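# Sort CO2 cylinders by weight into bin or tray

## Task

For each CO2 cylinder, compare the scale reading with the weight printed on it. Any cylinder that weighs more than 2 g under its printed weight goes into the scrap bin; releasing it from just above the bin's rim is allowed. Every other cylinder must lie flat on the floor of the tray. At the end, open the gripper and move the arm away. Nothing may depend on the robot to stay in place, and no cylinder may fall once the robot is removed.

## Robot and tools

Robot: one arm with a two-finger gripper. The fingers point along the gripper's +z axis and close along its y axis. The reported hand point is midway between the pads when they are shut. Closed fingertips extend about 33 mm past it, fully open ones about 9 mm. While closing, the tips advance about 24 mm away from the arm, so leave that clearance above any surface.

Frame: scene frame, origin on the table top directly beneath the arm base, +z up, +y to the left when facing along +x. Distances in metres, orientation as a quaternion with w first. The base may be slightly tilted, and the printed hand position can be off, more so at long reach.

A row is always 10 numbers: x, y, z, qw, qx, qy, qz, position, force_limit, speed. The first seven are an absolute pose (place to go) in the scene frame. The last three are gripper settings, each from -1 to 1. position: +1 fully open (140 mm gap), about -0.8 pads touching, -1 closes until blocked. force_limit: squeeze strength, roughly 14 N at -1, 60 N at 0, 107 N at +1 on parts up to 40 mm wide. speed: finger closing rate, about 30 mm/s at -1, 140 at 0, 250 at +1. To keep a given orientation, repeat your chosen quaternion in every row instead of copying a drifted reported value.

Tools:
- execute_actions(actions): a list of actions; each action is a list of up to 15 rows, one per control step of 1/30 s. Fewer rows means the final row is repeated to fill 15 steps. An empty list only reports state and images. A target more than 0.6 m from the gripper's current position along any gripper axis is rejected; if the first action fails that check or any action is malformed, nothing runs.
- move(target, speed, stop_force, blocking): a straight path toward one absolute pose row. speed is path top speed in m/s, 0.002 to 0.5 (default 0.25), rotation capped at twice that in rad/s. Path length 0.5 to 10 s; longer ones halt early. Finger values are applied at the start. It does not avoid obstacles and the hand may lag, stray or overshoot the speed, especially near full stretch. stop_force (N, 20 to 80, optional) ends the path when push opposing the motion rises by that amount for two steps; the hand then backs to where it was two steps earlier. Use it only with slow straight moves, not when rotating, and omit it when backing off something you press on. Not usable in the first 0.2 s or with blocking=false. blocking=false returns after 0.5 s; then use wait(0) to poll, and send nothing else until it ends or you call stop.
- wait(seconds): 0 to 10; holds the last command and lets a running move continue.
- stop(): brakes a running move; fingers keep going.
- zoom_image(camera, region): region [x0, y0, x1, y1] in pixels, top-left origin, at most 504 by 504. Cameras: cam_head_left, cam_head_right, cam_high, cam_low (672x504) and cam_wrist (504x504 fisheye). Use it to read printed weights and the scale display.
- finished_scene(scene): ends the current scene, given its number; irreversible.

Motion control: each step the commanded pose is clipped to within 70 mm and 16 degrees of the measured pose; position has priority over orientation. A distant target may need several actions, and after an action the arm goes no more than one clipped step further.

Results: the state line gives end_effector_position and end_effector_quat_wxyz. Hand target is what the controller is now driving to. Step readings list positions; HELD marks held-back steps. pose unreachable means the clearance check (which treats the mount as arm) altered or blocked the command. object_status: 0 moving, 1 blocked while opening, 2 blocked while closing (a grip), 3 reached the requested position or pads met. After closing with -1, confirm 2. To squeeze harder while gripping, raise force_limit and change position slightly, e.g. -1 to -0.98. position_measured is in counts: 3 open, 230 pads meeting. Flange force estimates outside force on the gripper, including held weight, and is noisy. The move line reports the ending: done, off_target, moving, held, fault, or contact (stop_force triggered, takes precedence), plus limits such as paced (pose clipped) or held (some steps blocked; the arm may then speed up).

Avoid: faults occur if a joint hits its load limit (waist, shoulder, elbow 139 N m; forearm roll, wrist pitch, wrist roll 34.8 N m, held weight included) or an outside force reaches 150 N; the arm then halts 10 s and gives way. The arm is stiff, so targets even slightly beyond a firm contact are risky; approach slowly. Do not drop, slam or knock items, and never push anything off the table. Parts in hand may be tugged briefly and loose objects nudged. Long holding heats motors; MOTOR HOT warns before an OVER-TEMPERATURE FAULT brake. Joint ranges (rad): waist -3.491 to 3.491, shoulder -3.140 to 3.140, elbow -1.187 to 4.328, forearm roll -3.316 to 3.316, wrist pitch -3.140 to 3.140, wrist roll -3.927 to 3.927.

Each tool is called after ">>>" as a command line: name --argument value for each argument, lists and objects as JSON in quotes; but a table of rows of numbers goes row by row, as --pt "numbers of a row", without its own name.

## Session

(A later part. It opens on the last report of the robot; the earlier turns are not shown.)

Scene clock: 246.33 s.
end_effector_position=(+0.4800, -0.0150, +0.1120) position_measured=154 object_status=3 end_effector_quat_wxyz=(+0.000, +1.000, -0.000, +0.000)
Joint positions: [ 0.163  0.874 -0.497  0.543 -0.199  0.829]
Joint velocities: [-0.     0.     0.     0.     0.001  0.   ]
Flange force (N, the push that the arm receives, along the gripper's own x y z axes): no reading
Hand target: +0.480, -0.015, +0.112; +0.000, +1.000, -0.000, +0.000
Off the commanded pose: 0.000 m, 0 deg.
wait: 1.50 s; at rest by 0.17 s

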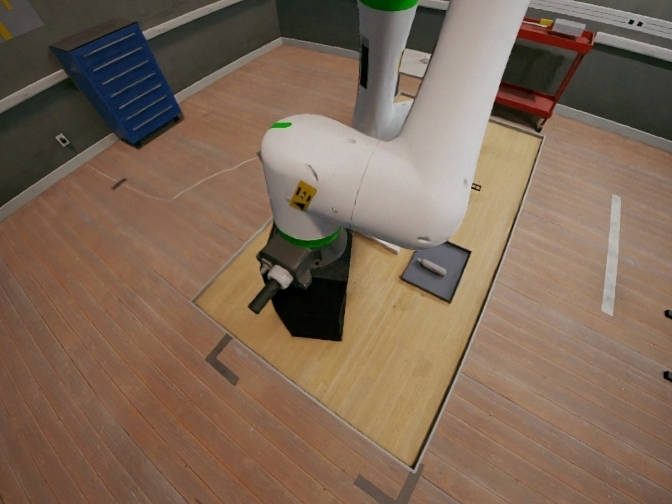

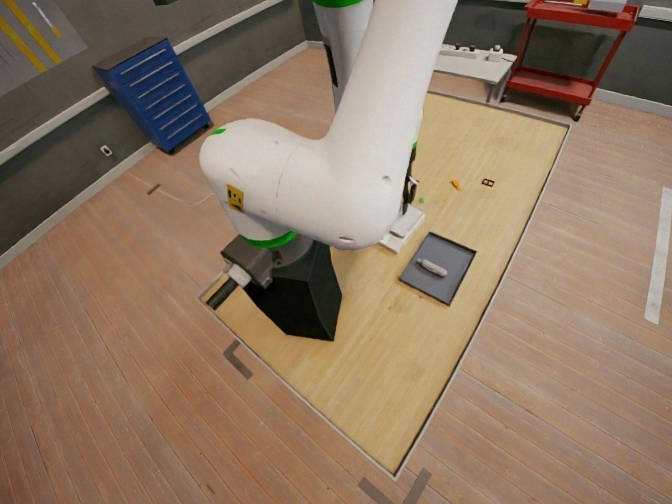

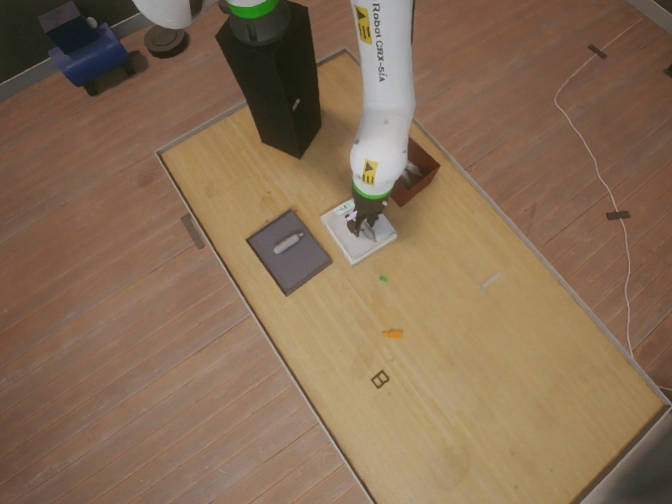

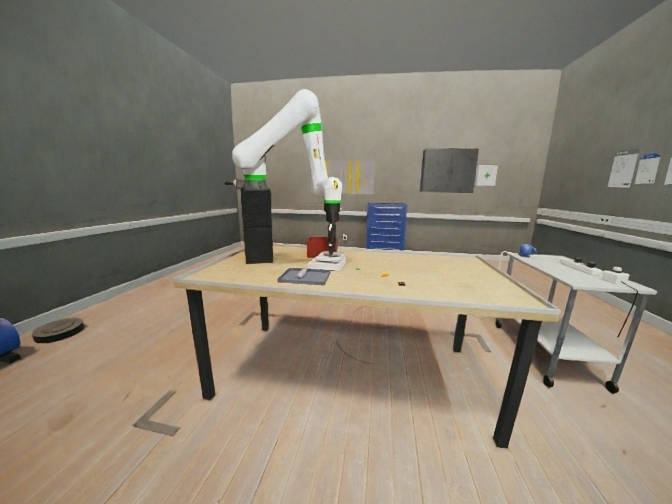

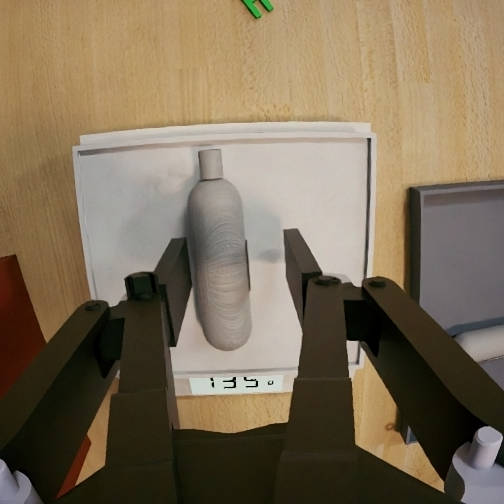

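>>> move --target '[0.47,-0.012,0.13,0,1,0,0,-0.1,-0.3,-0.3]' --speed 0.04

>>> zoom_image --camera "cam_wrist" --region '[150,300,350,430]'

>>> zoom_image --camera "cam_high" --region '[320,185,380,230]'

Scene clock: 253.27 s.
end_effector_position=(+0.4698, -0.0121, +0.1299) position_measured=141 object_status=3 end_effector_quat_wxyz=(+0.000, +1.000, +0.000, -0.000)
Joint positions: [ 0.183  0.823 -0.533  0.504 -0.215  0.849]
Joint velocities: [ 0.001 -0.001  0.002 -0.012 -0.003  0.01 ]
Flange force (N, the push that the arm receives, along the gripper's own x y z axes): no reading
Hand target: +0.470, -0.012, +0.130; +0.000, +1.000, +0.000, +0.000
Off the commanded pose: 0.000 m, 0 deg.
move: done

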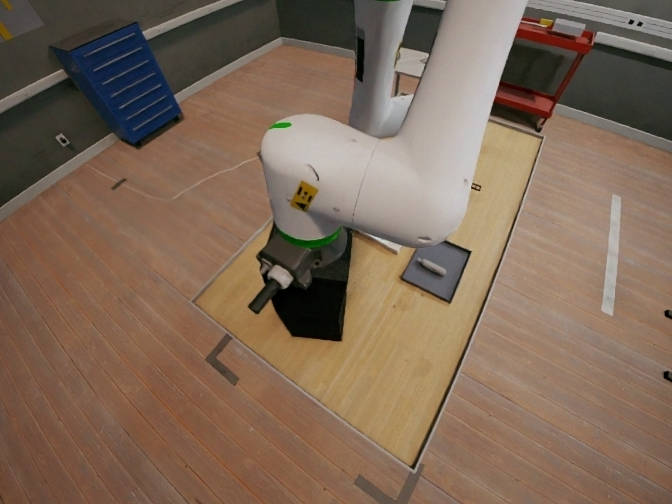

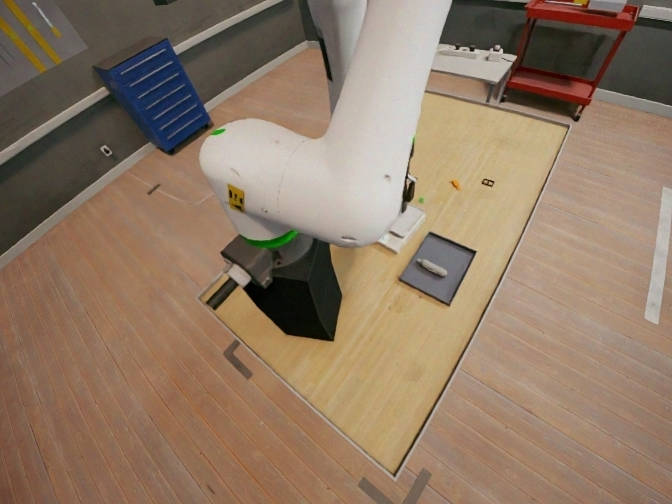

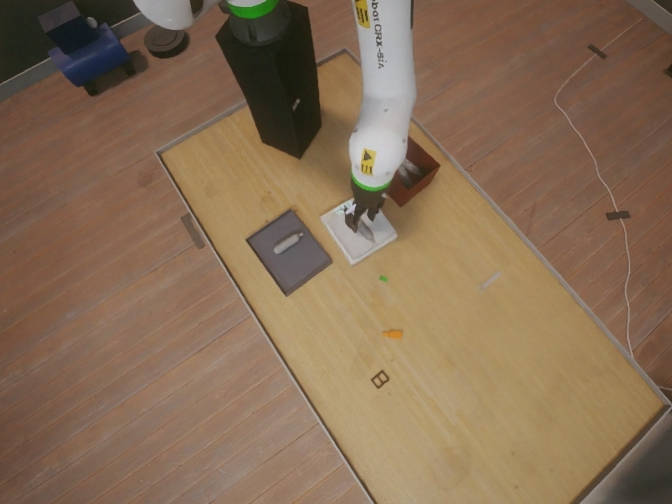

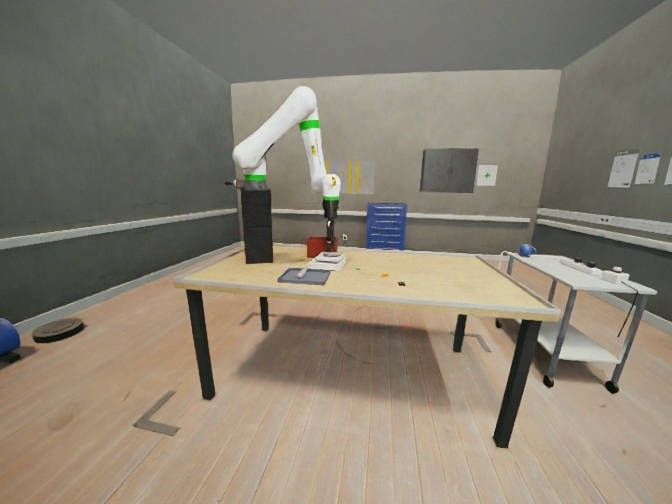

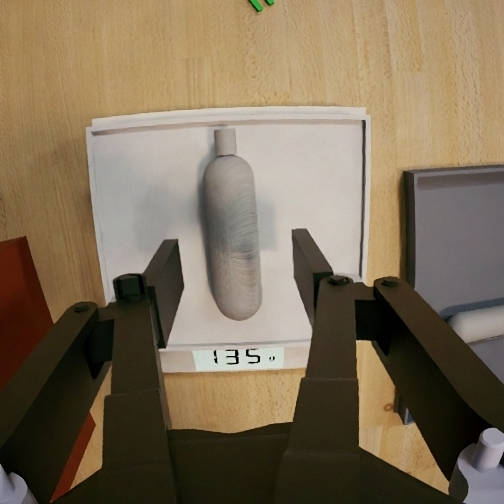

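Region (150, 300, 350, 430) of cam_wrist's 504x504 image, scaled by 2.520, with more detail than that image has; it fills the top 328 rows of this view, and the rest is white.

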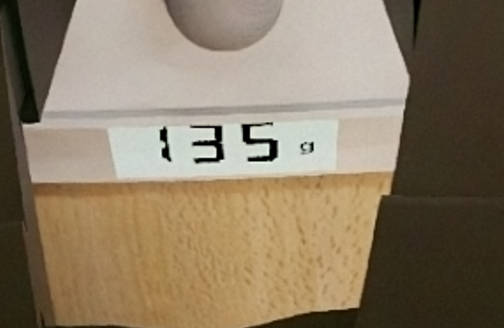

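Region (320, 185, 380, 230) of cam_high's 672x504 image, scaled by 8.400, with more detail than that image has; it fills the top 378 rows of this view, and the rest is white.

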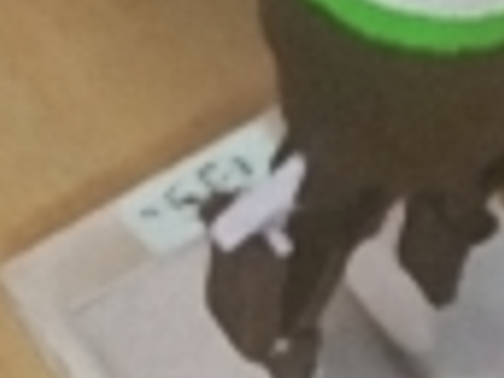

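135 → bin.

>>> move --target '[0.48,-0.012,0.112,0,1,0,0,-0.1,-0.3,-0.3]' --speed 0.04

>>> move --target '[0.48,-0.012,0.112,0,1,0,0,-1,-0.3,-0.3]'

>>> move --target '[0.49,0.02,0.21,0,0.991,0,-0.13,-1,-0.3,-0.3]' --speed 0.15

>>> move --target '[0.403,0.22,0.2,0.08,0.985,0,-0.15,-1,-0.3,-0.3]' --speed 0.15

>>> move --target '[0.403,0.22,0.15,0.08,0.985,0,-0.15,-1,-0.3,-0.3]' --speed 0.06

>>> move --target '[0.403,0.22,0.15,0.08,0.985,0,-0.15,-0.3,-0.3,-0.3]'

>>> move --target '[0.44,0.22,0.26,0.08,0.985,0,-0.15,-0.3,-0.3,-0.3]' --speed 0.15

Scene clock: 262.93 s.
end_effector_position=(+0.4802, -0.0119, +0.1121) position_measured=141 object_status=3 end_effector_quat_wxyz=(-0.000, +1.000, -0.000, +0.000)
Joint positions: [ 0.169  0.875 -0.496  0.541 -0.2    0.825]
Joint velocities: [-0.002 -0.001 -0.001  0.014  0.004 -0.013]
Flange force (N, the push that the arm receives, along the gripper's own x y z axes): no reading
Hand target: +0.480, -0.012, +0.112; -0.000, +1.000, -0.000, -0.000
Off the commanded pose: 0.000 m, 0 deg.
move: done

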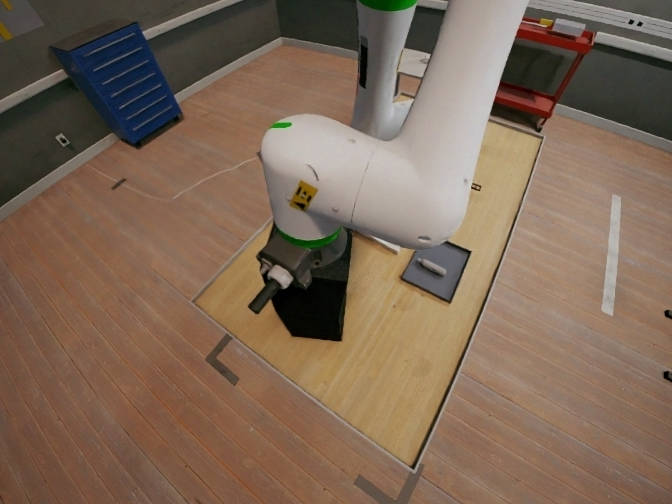

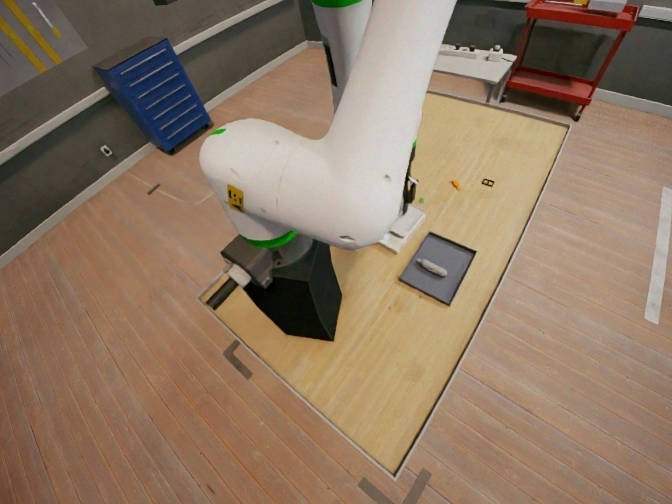

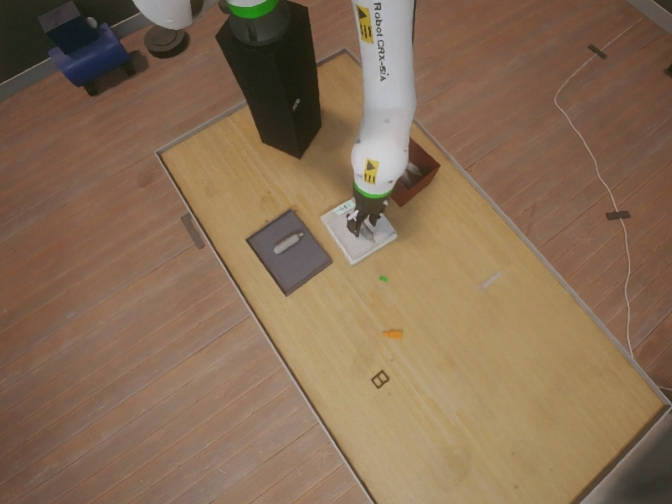

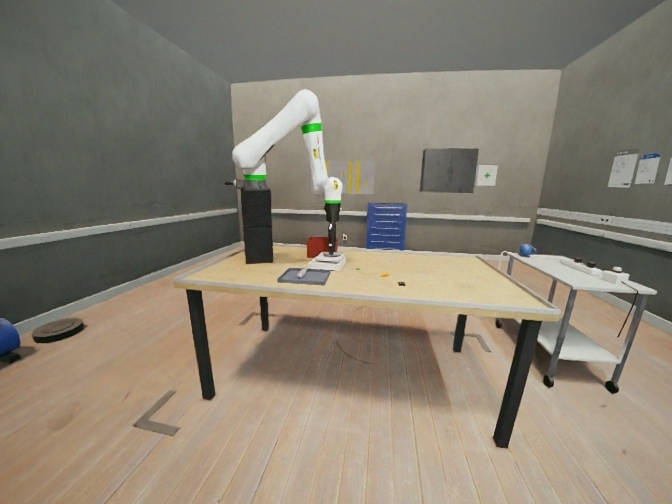

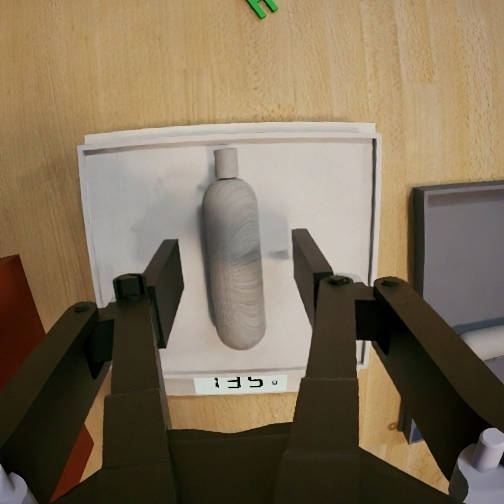

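Scene clock: 263.63 s.
end_effector_position=(+0.4800, -0.0120, +0.1120) position_measured=193 object_status=2 end_effector_quat_wxyz=(-0.000, +1.000, +0.000, -0.000)
Joint positions: [ 0.169  0.875 -0.496  0.542 -0.2    0.824]
Joint velocities: [-0.    -0.    -0.     0.001  0.001  0.   ]
Flange force (N, the push that the arm receives, along the gripper's own x y z axes): no reading
Hand target: +0.480, -0.012, +0.112; -0.000, +1.000, +0.000, -0.000
Off the commanded pose: 0.000 m, 0 deg.
move: done

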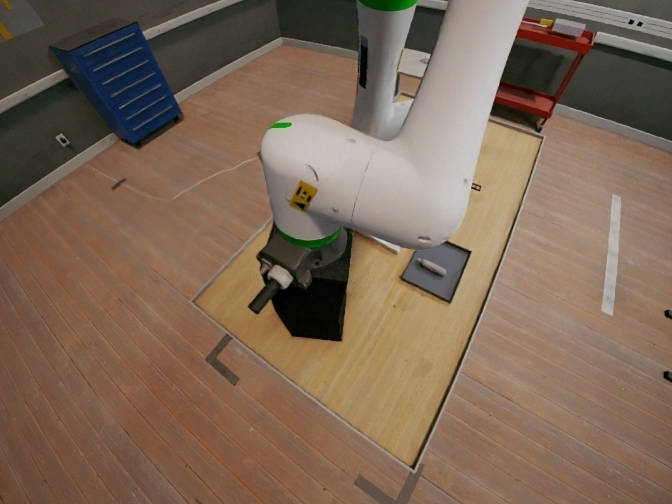

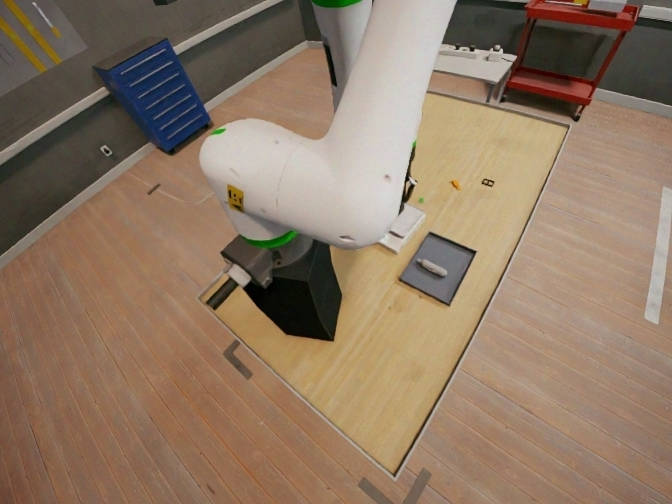

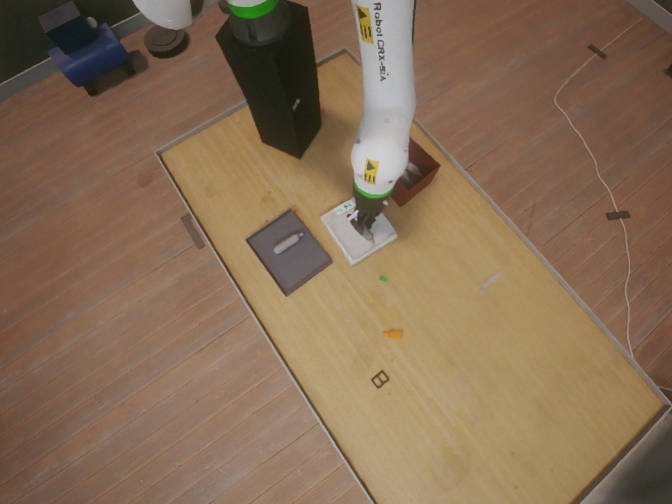

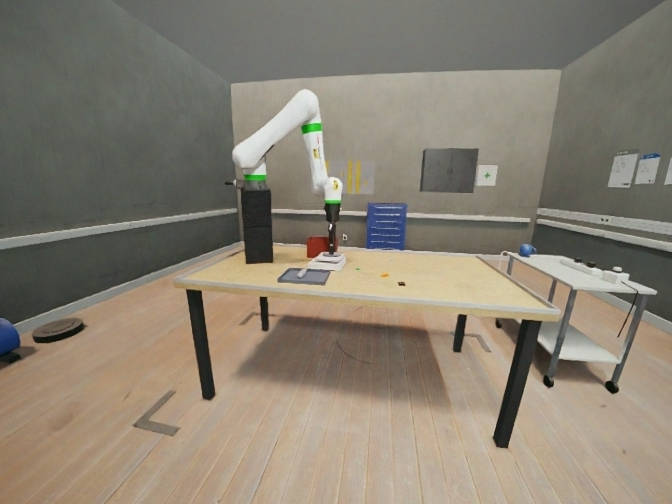

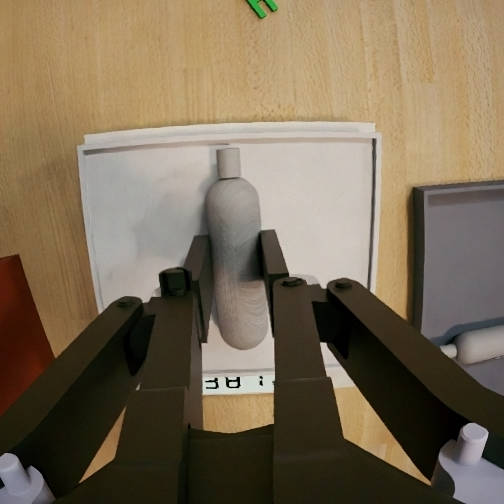

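Scene clock: 264.90 s.
end_effector_position=(+0.4901, +0.0205, +0.2100) position_measured=193 object_status=2 end_effector_quat_wxyz=(-0.001, +0.991, +0.000, -0.130)
Joint positions: [ 0.234  0.815 -0.105  0.037 -0.881  1.252]
Joint velocities: [-0.001 -0.     0.003 -0.    -0.004  0.001]
Flange force (N, the push that the arm receives, along the gripper's own x y z axes): [-11.4 2.1 -1.8]
Hand target: +0.490, +0.021, +0.210; -0.001, +0.991, +0.000, -0.130
Off the commanded pose: 0.001 m, 0 deg.
move: done

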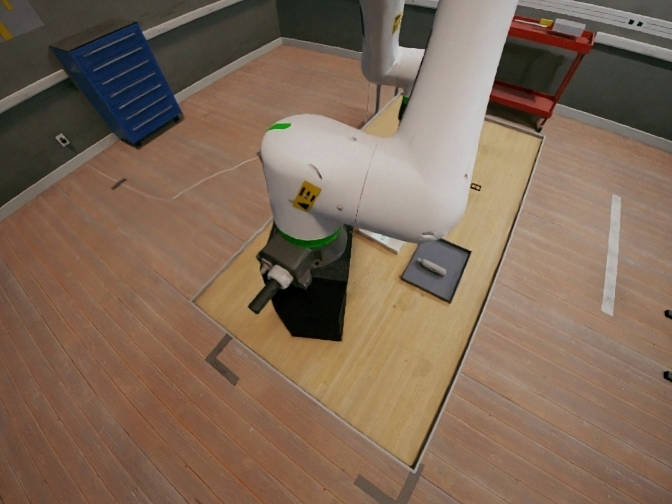

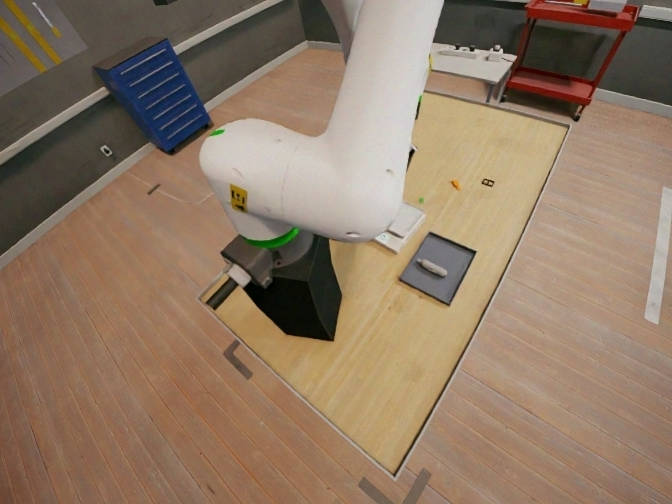

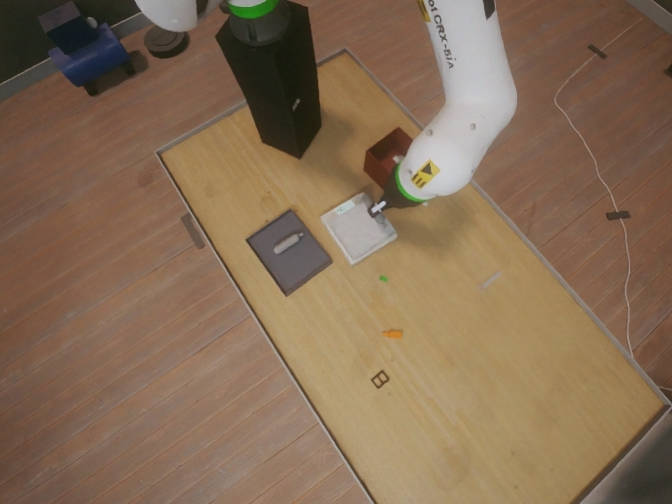

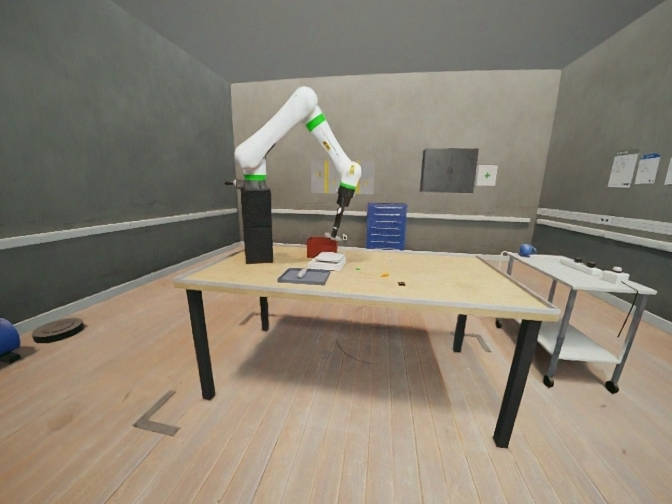

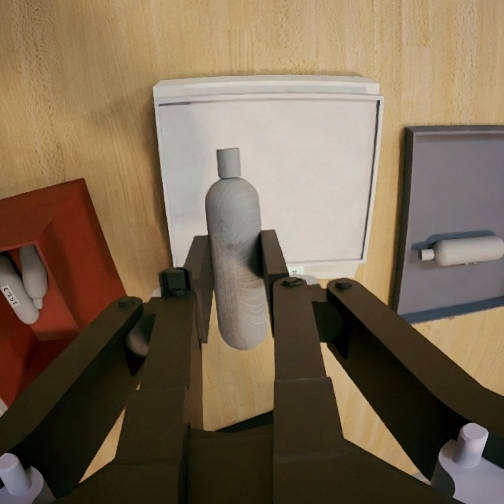

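Scene clock: 266.73 s.
end_effector_position=(+0.4031, +0.2189, +0.2001) position_measured=193 object_status=2 end_effector_quat_wxyz=(+0.081, +0.985, -0.000, -0.150)
Joint positions: [ 0.693  0.908 -0.074  0.019 -0.948  0.8  ]
Joint velocities: [ 0.002 -0.001  0.001 -0.    -0.001 -0.001]
Flange force (N, the push that the arm receives, along the gripper's own x y z axes): [-4.3 0.8 -1.2]
Hand target: +0.403, +0.219, +0.200; +0.081, +0.985, -0.000, -0.150
Off the commanded pose: 0.001 m, 0 deg.
move: done

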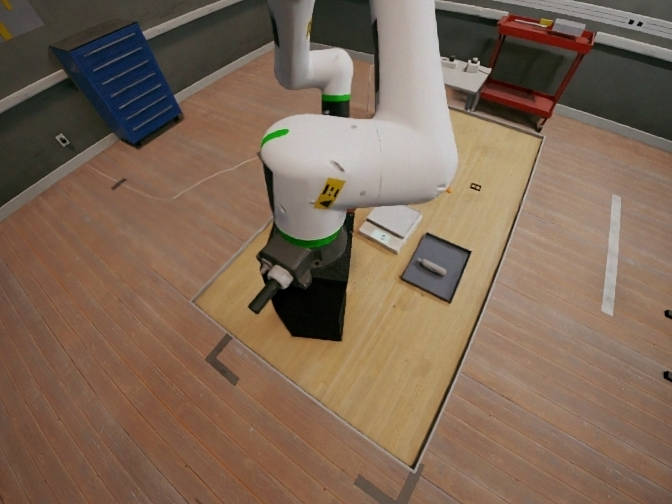

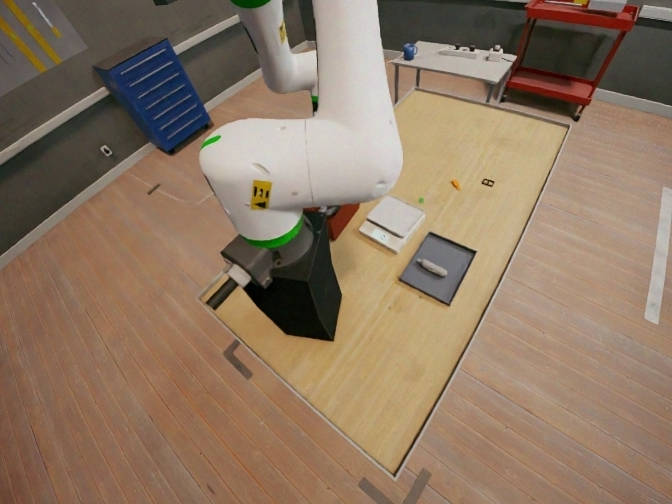

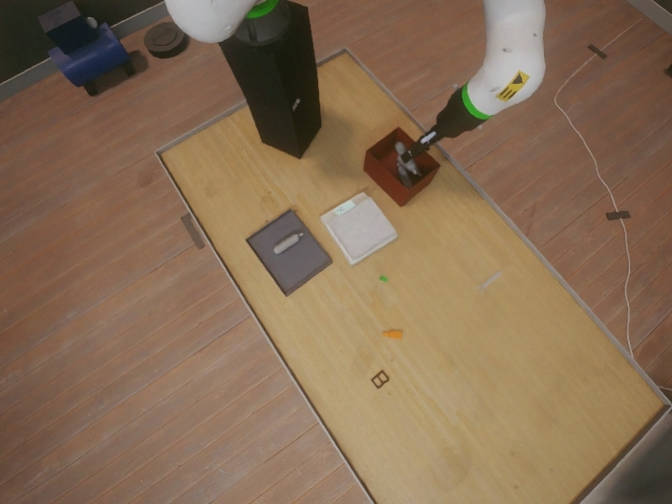

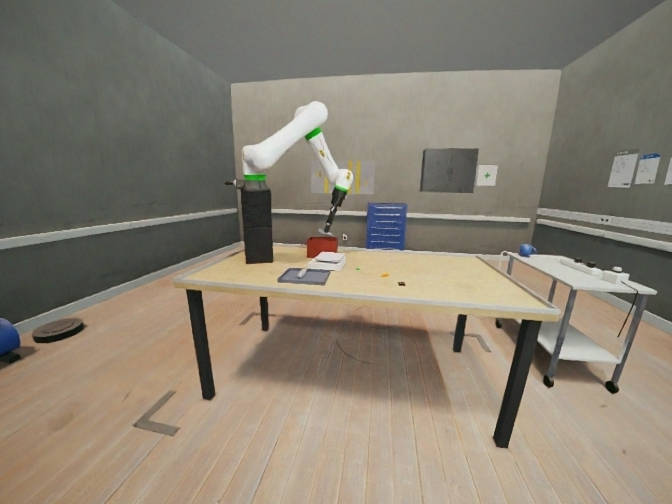

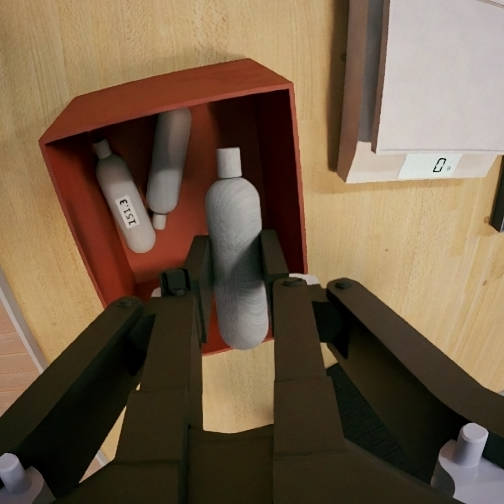

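Scene clock: 267.87 s.
end_effector_position=(+0.4029, +0.2199, +0.1501) position_measured=193 object_status=2 end_effector_quat_wxyz=(+0.080, +0.985, -0.000, -0.150)
Joint positions: [ 0.684  1.011 -0.039  0.022 -0.879  0.805]
Joint velocities: [-0.     0.003  0.001  0.001 -0.001  0.001]
Flange force (N, the push that the arm receives, along the gripper's own x y z axes): [-7.2 2.9 -3.2]
Hand target: +0.403, +0.220, +0.150; +0.080, +0.985, -0.000, -0.150
Off the commanded pose: 0.000 m, 0 deg.
move: done

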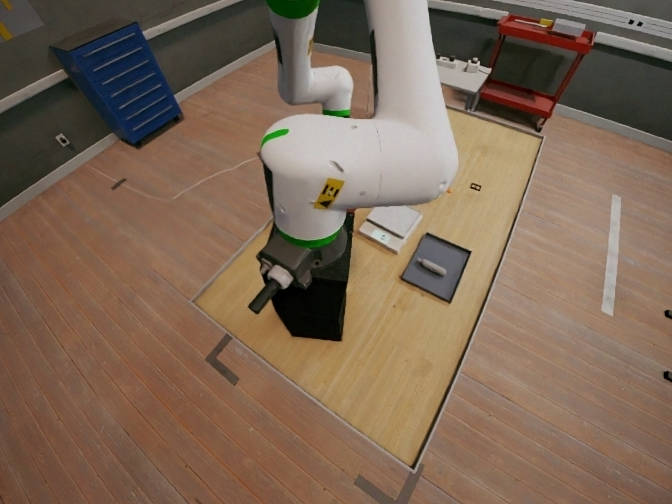

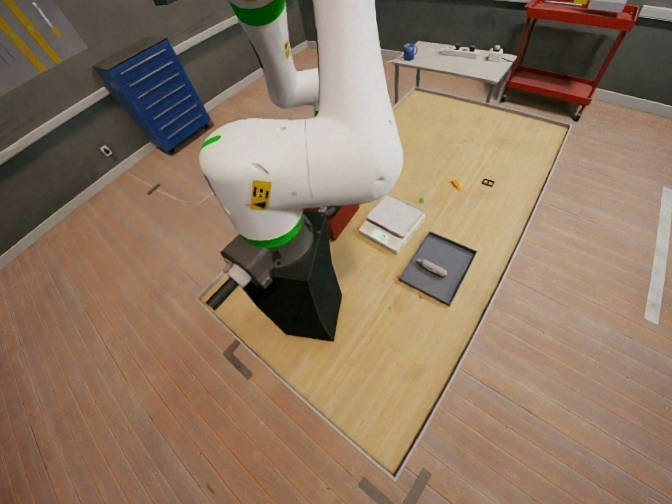

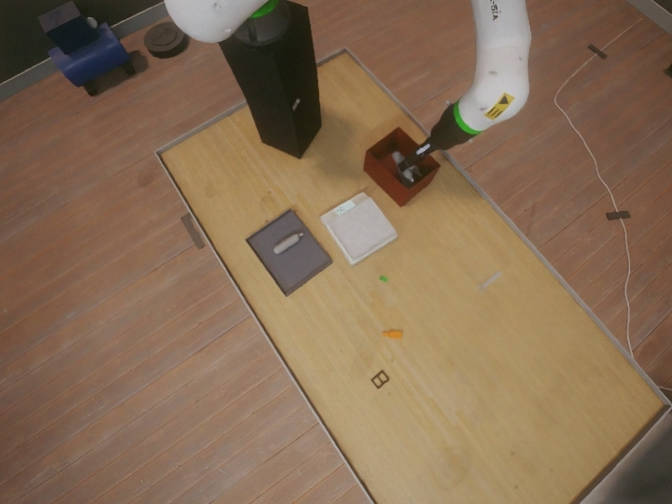

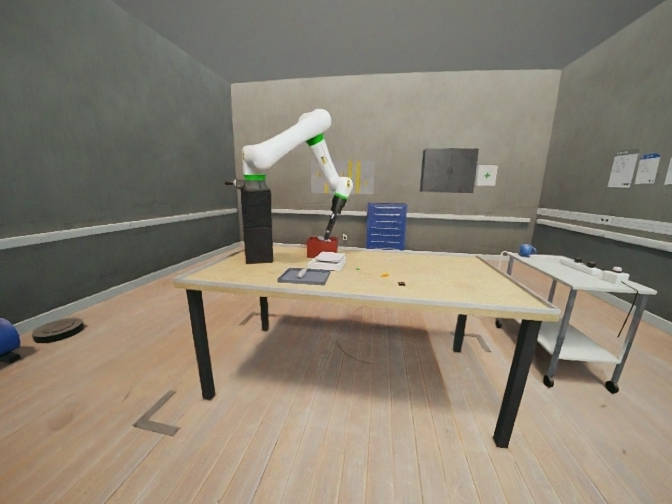

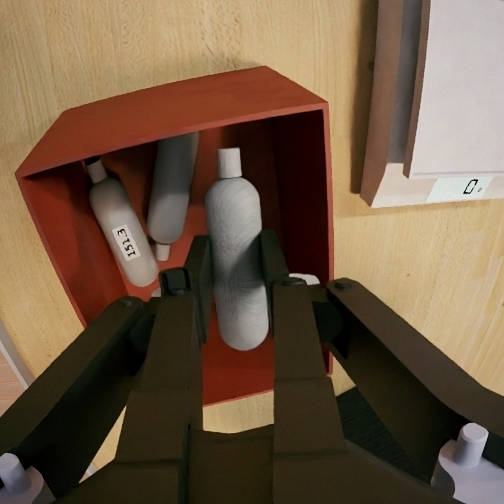

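Scene clock: 268.57 s.
end_effector_position=(+0.4030, +0.2200, +0.1500) position_measured=167 object_status=3 end_effector_quat_wxyz=(+0.080, +0.985, +0.000, -0.150)
Joint positions: [ 0.684  1.011 -0.039  0.022 -0.879  0.805]
Joint velocities: [ 0.    -0.001  0.    -0.     0.    -0.001]
Flange force (N, the push that the arm receives, along the gripper's own x y z axes): [-1.6 2.8 -2.5]
Hand target: +0.403, +0.220, +0.150; +0.080, +0.985, +0.000, -0.150
Off the commanded pose: 0.000 m, 0 deg.
move: done

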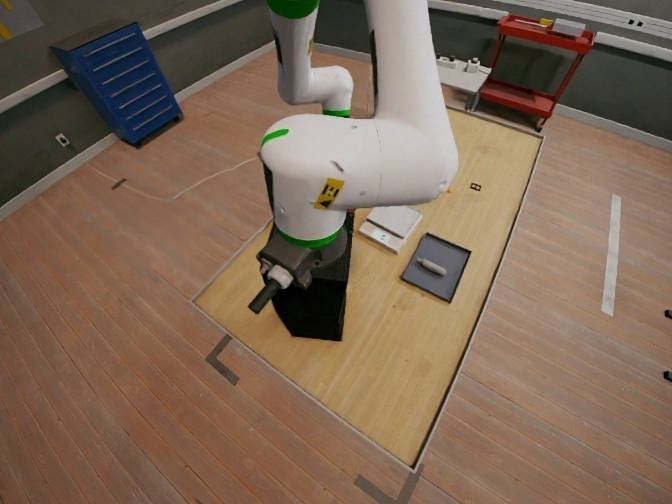

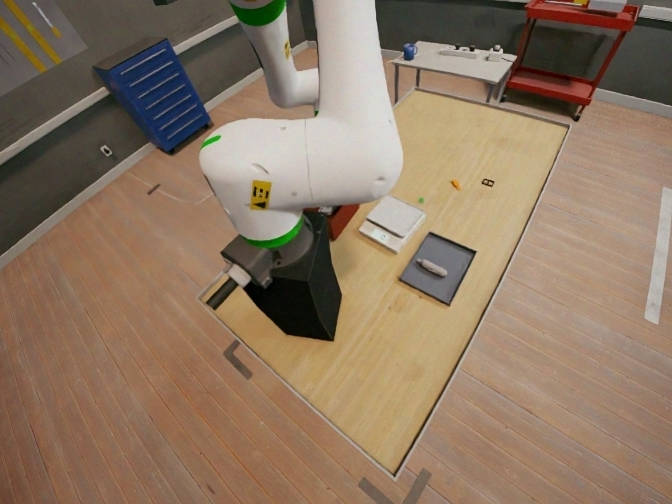

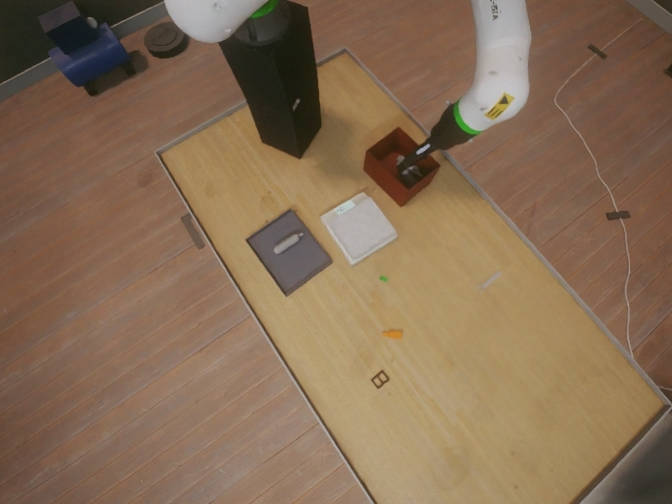

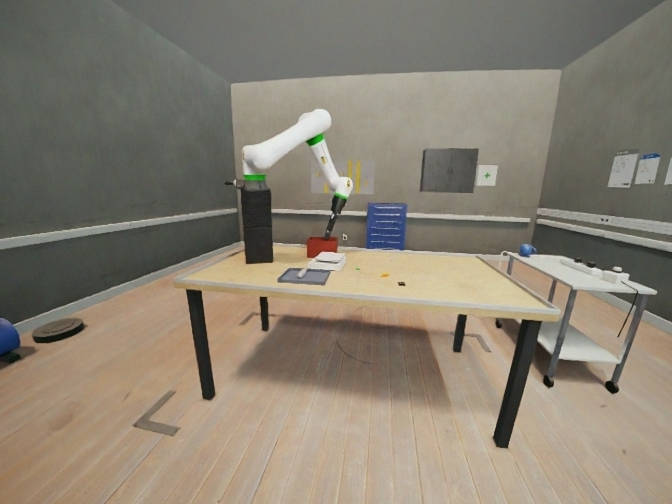

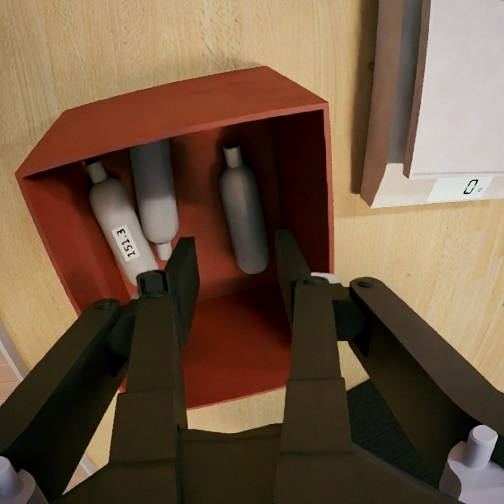

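Scene clock: 269.73 s.
end_effector_position=(+0.4401, +0.2203, +0.2598) position_measured=167 object_status=3 end_effector_quat_wxyz=(+0.080, +0.985, +0.000, -0.150)
Joint positions: [ 0.662  0.842  0.009  0.028 -1.096  0.828]
Joint velocities: [-0.     0.001  0.001 -0.    -0.002 -0.001]
Flange force (N, the push that the arm receives, along the gripper's own x y z axes): [-2.7 0.3 -0.3]
Hand target: +0.440, +0.220, +0.260; +0.080, +0.985, +0.000, -0.150
Off the commanded pose: 0.000 m, 0 deg.
move: done

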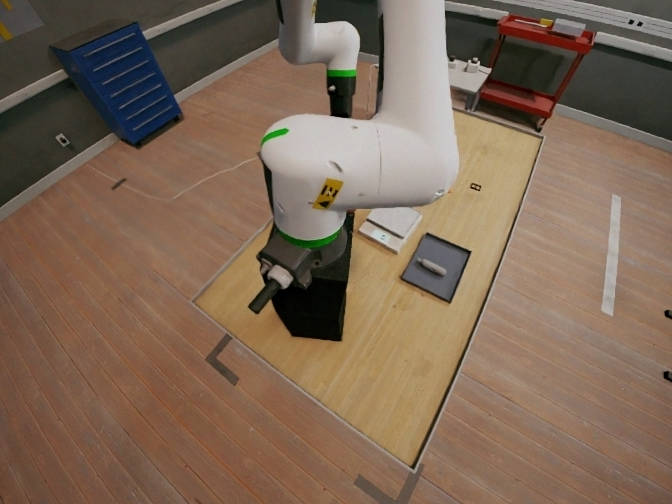

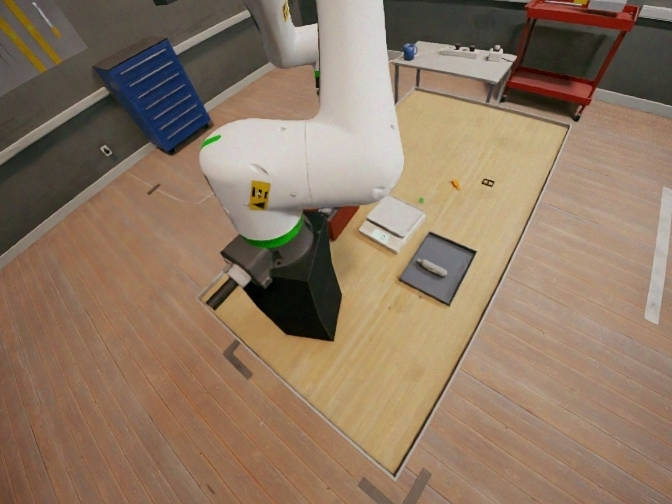

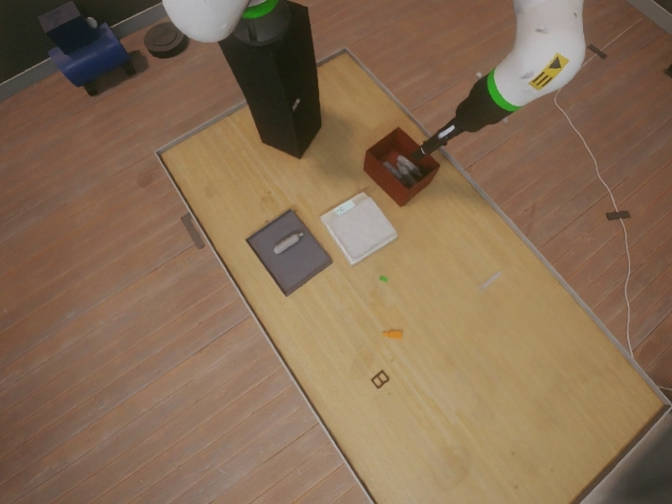

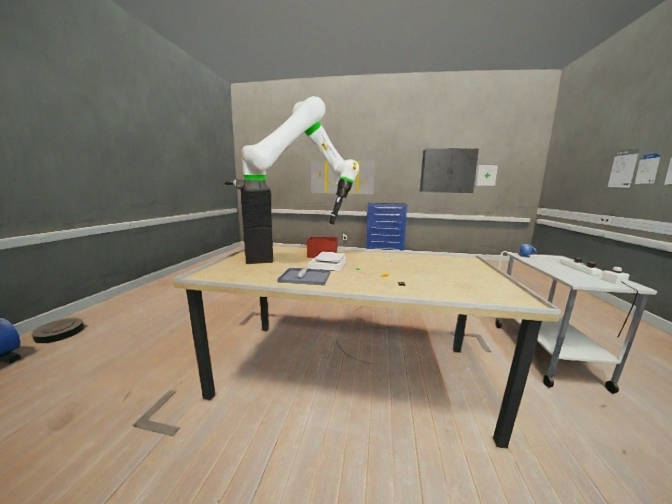

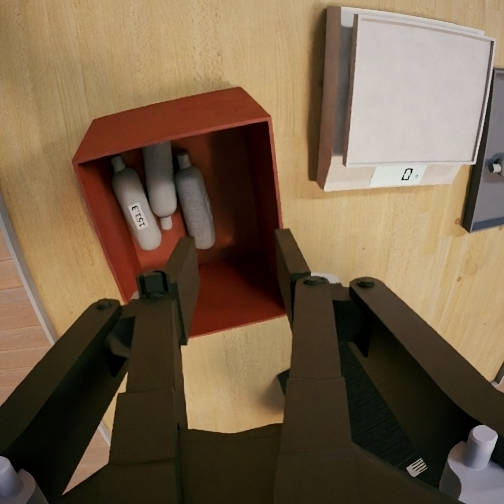

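>>> finished_scene --scene 2

The scene is finished: the task was done.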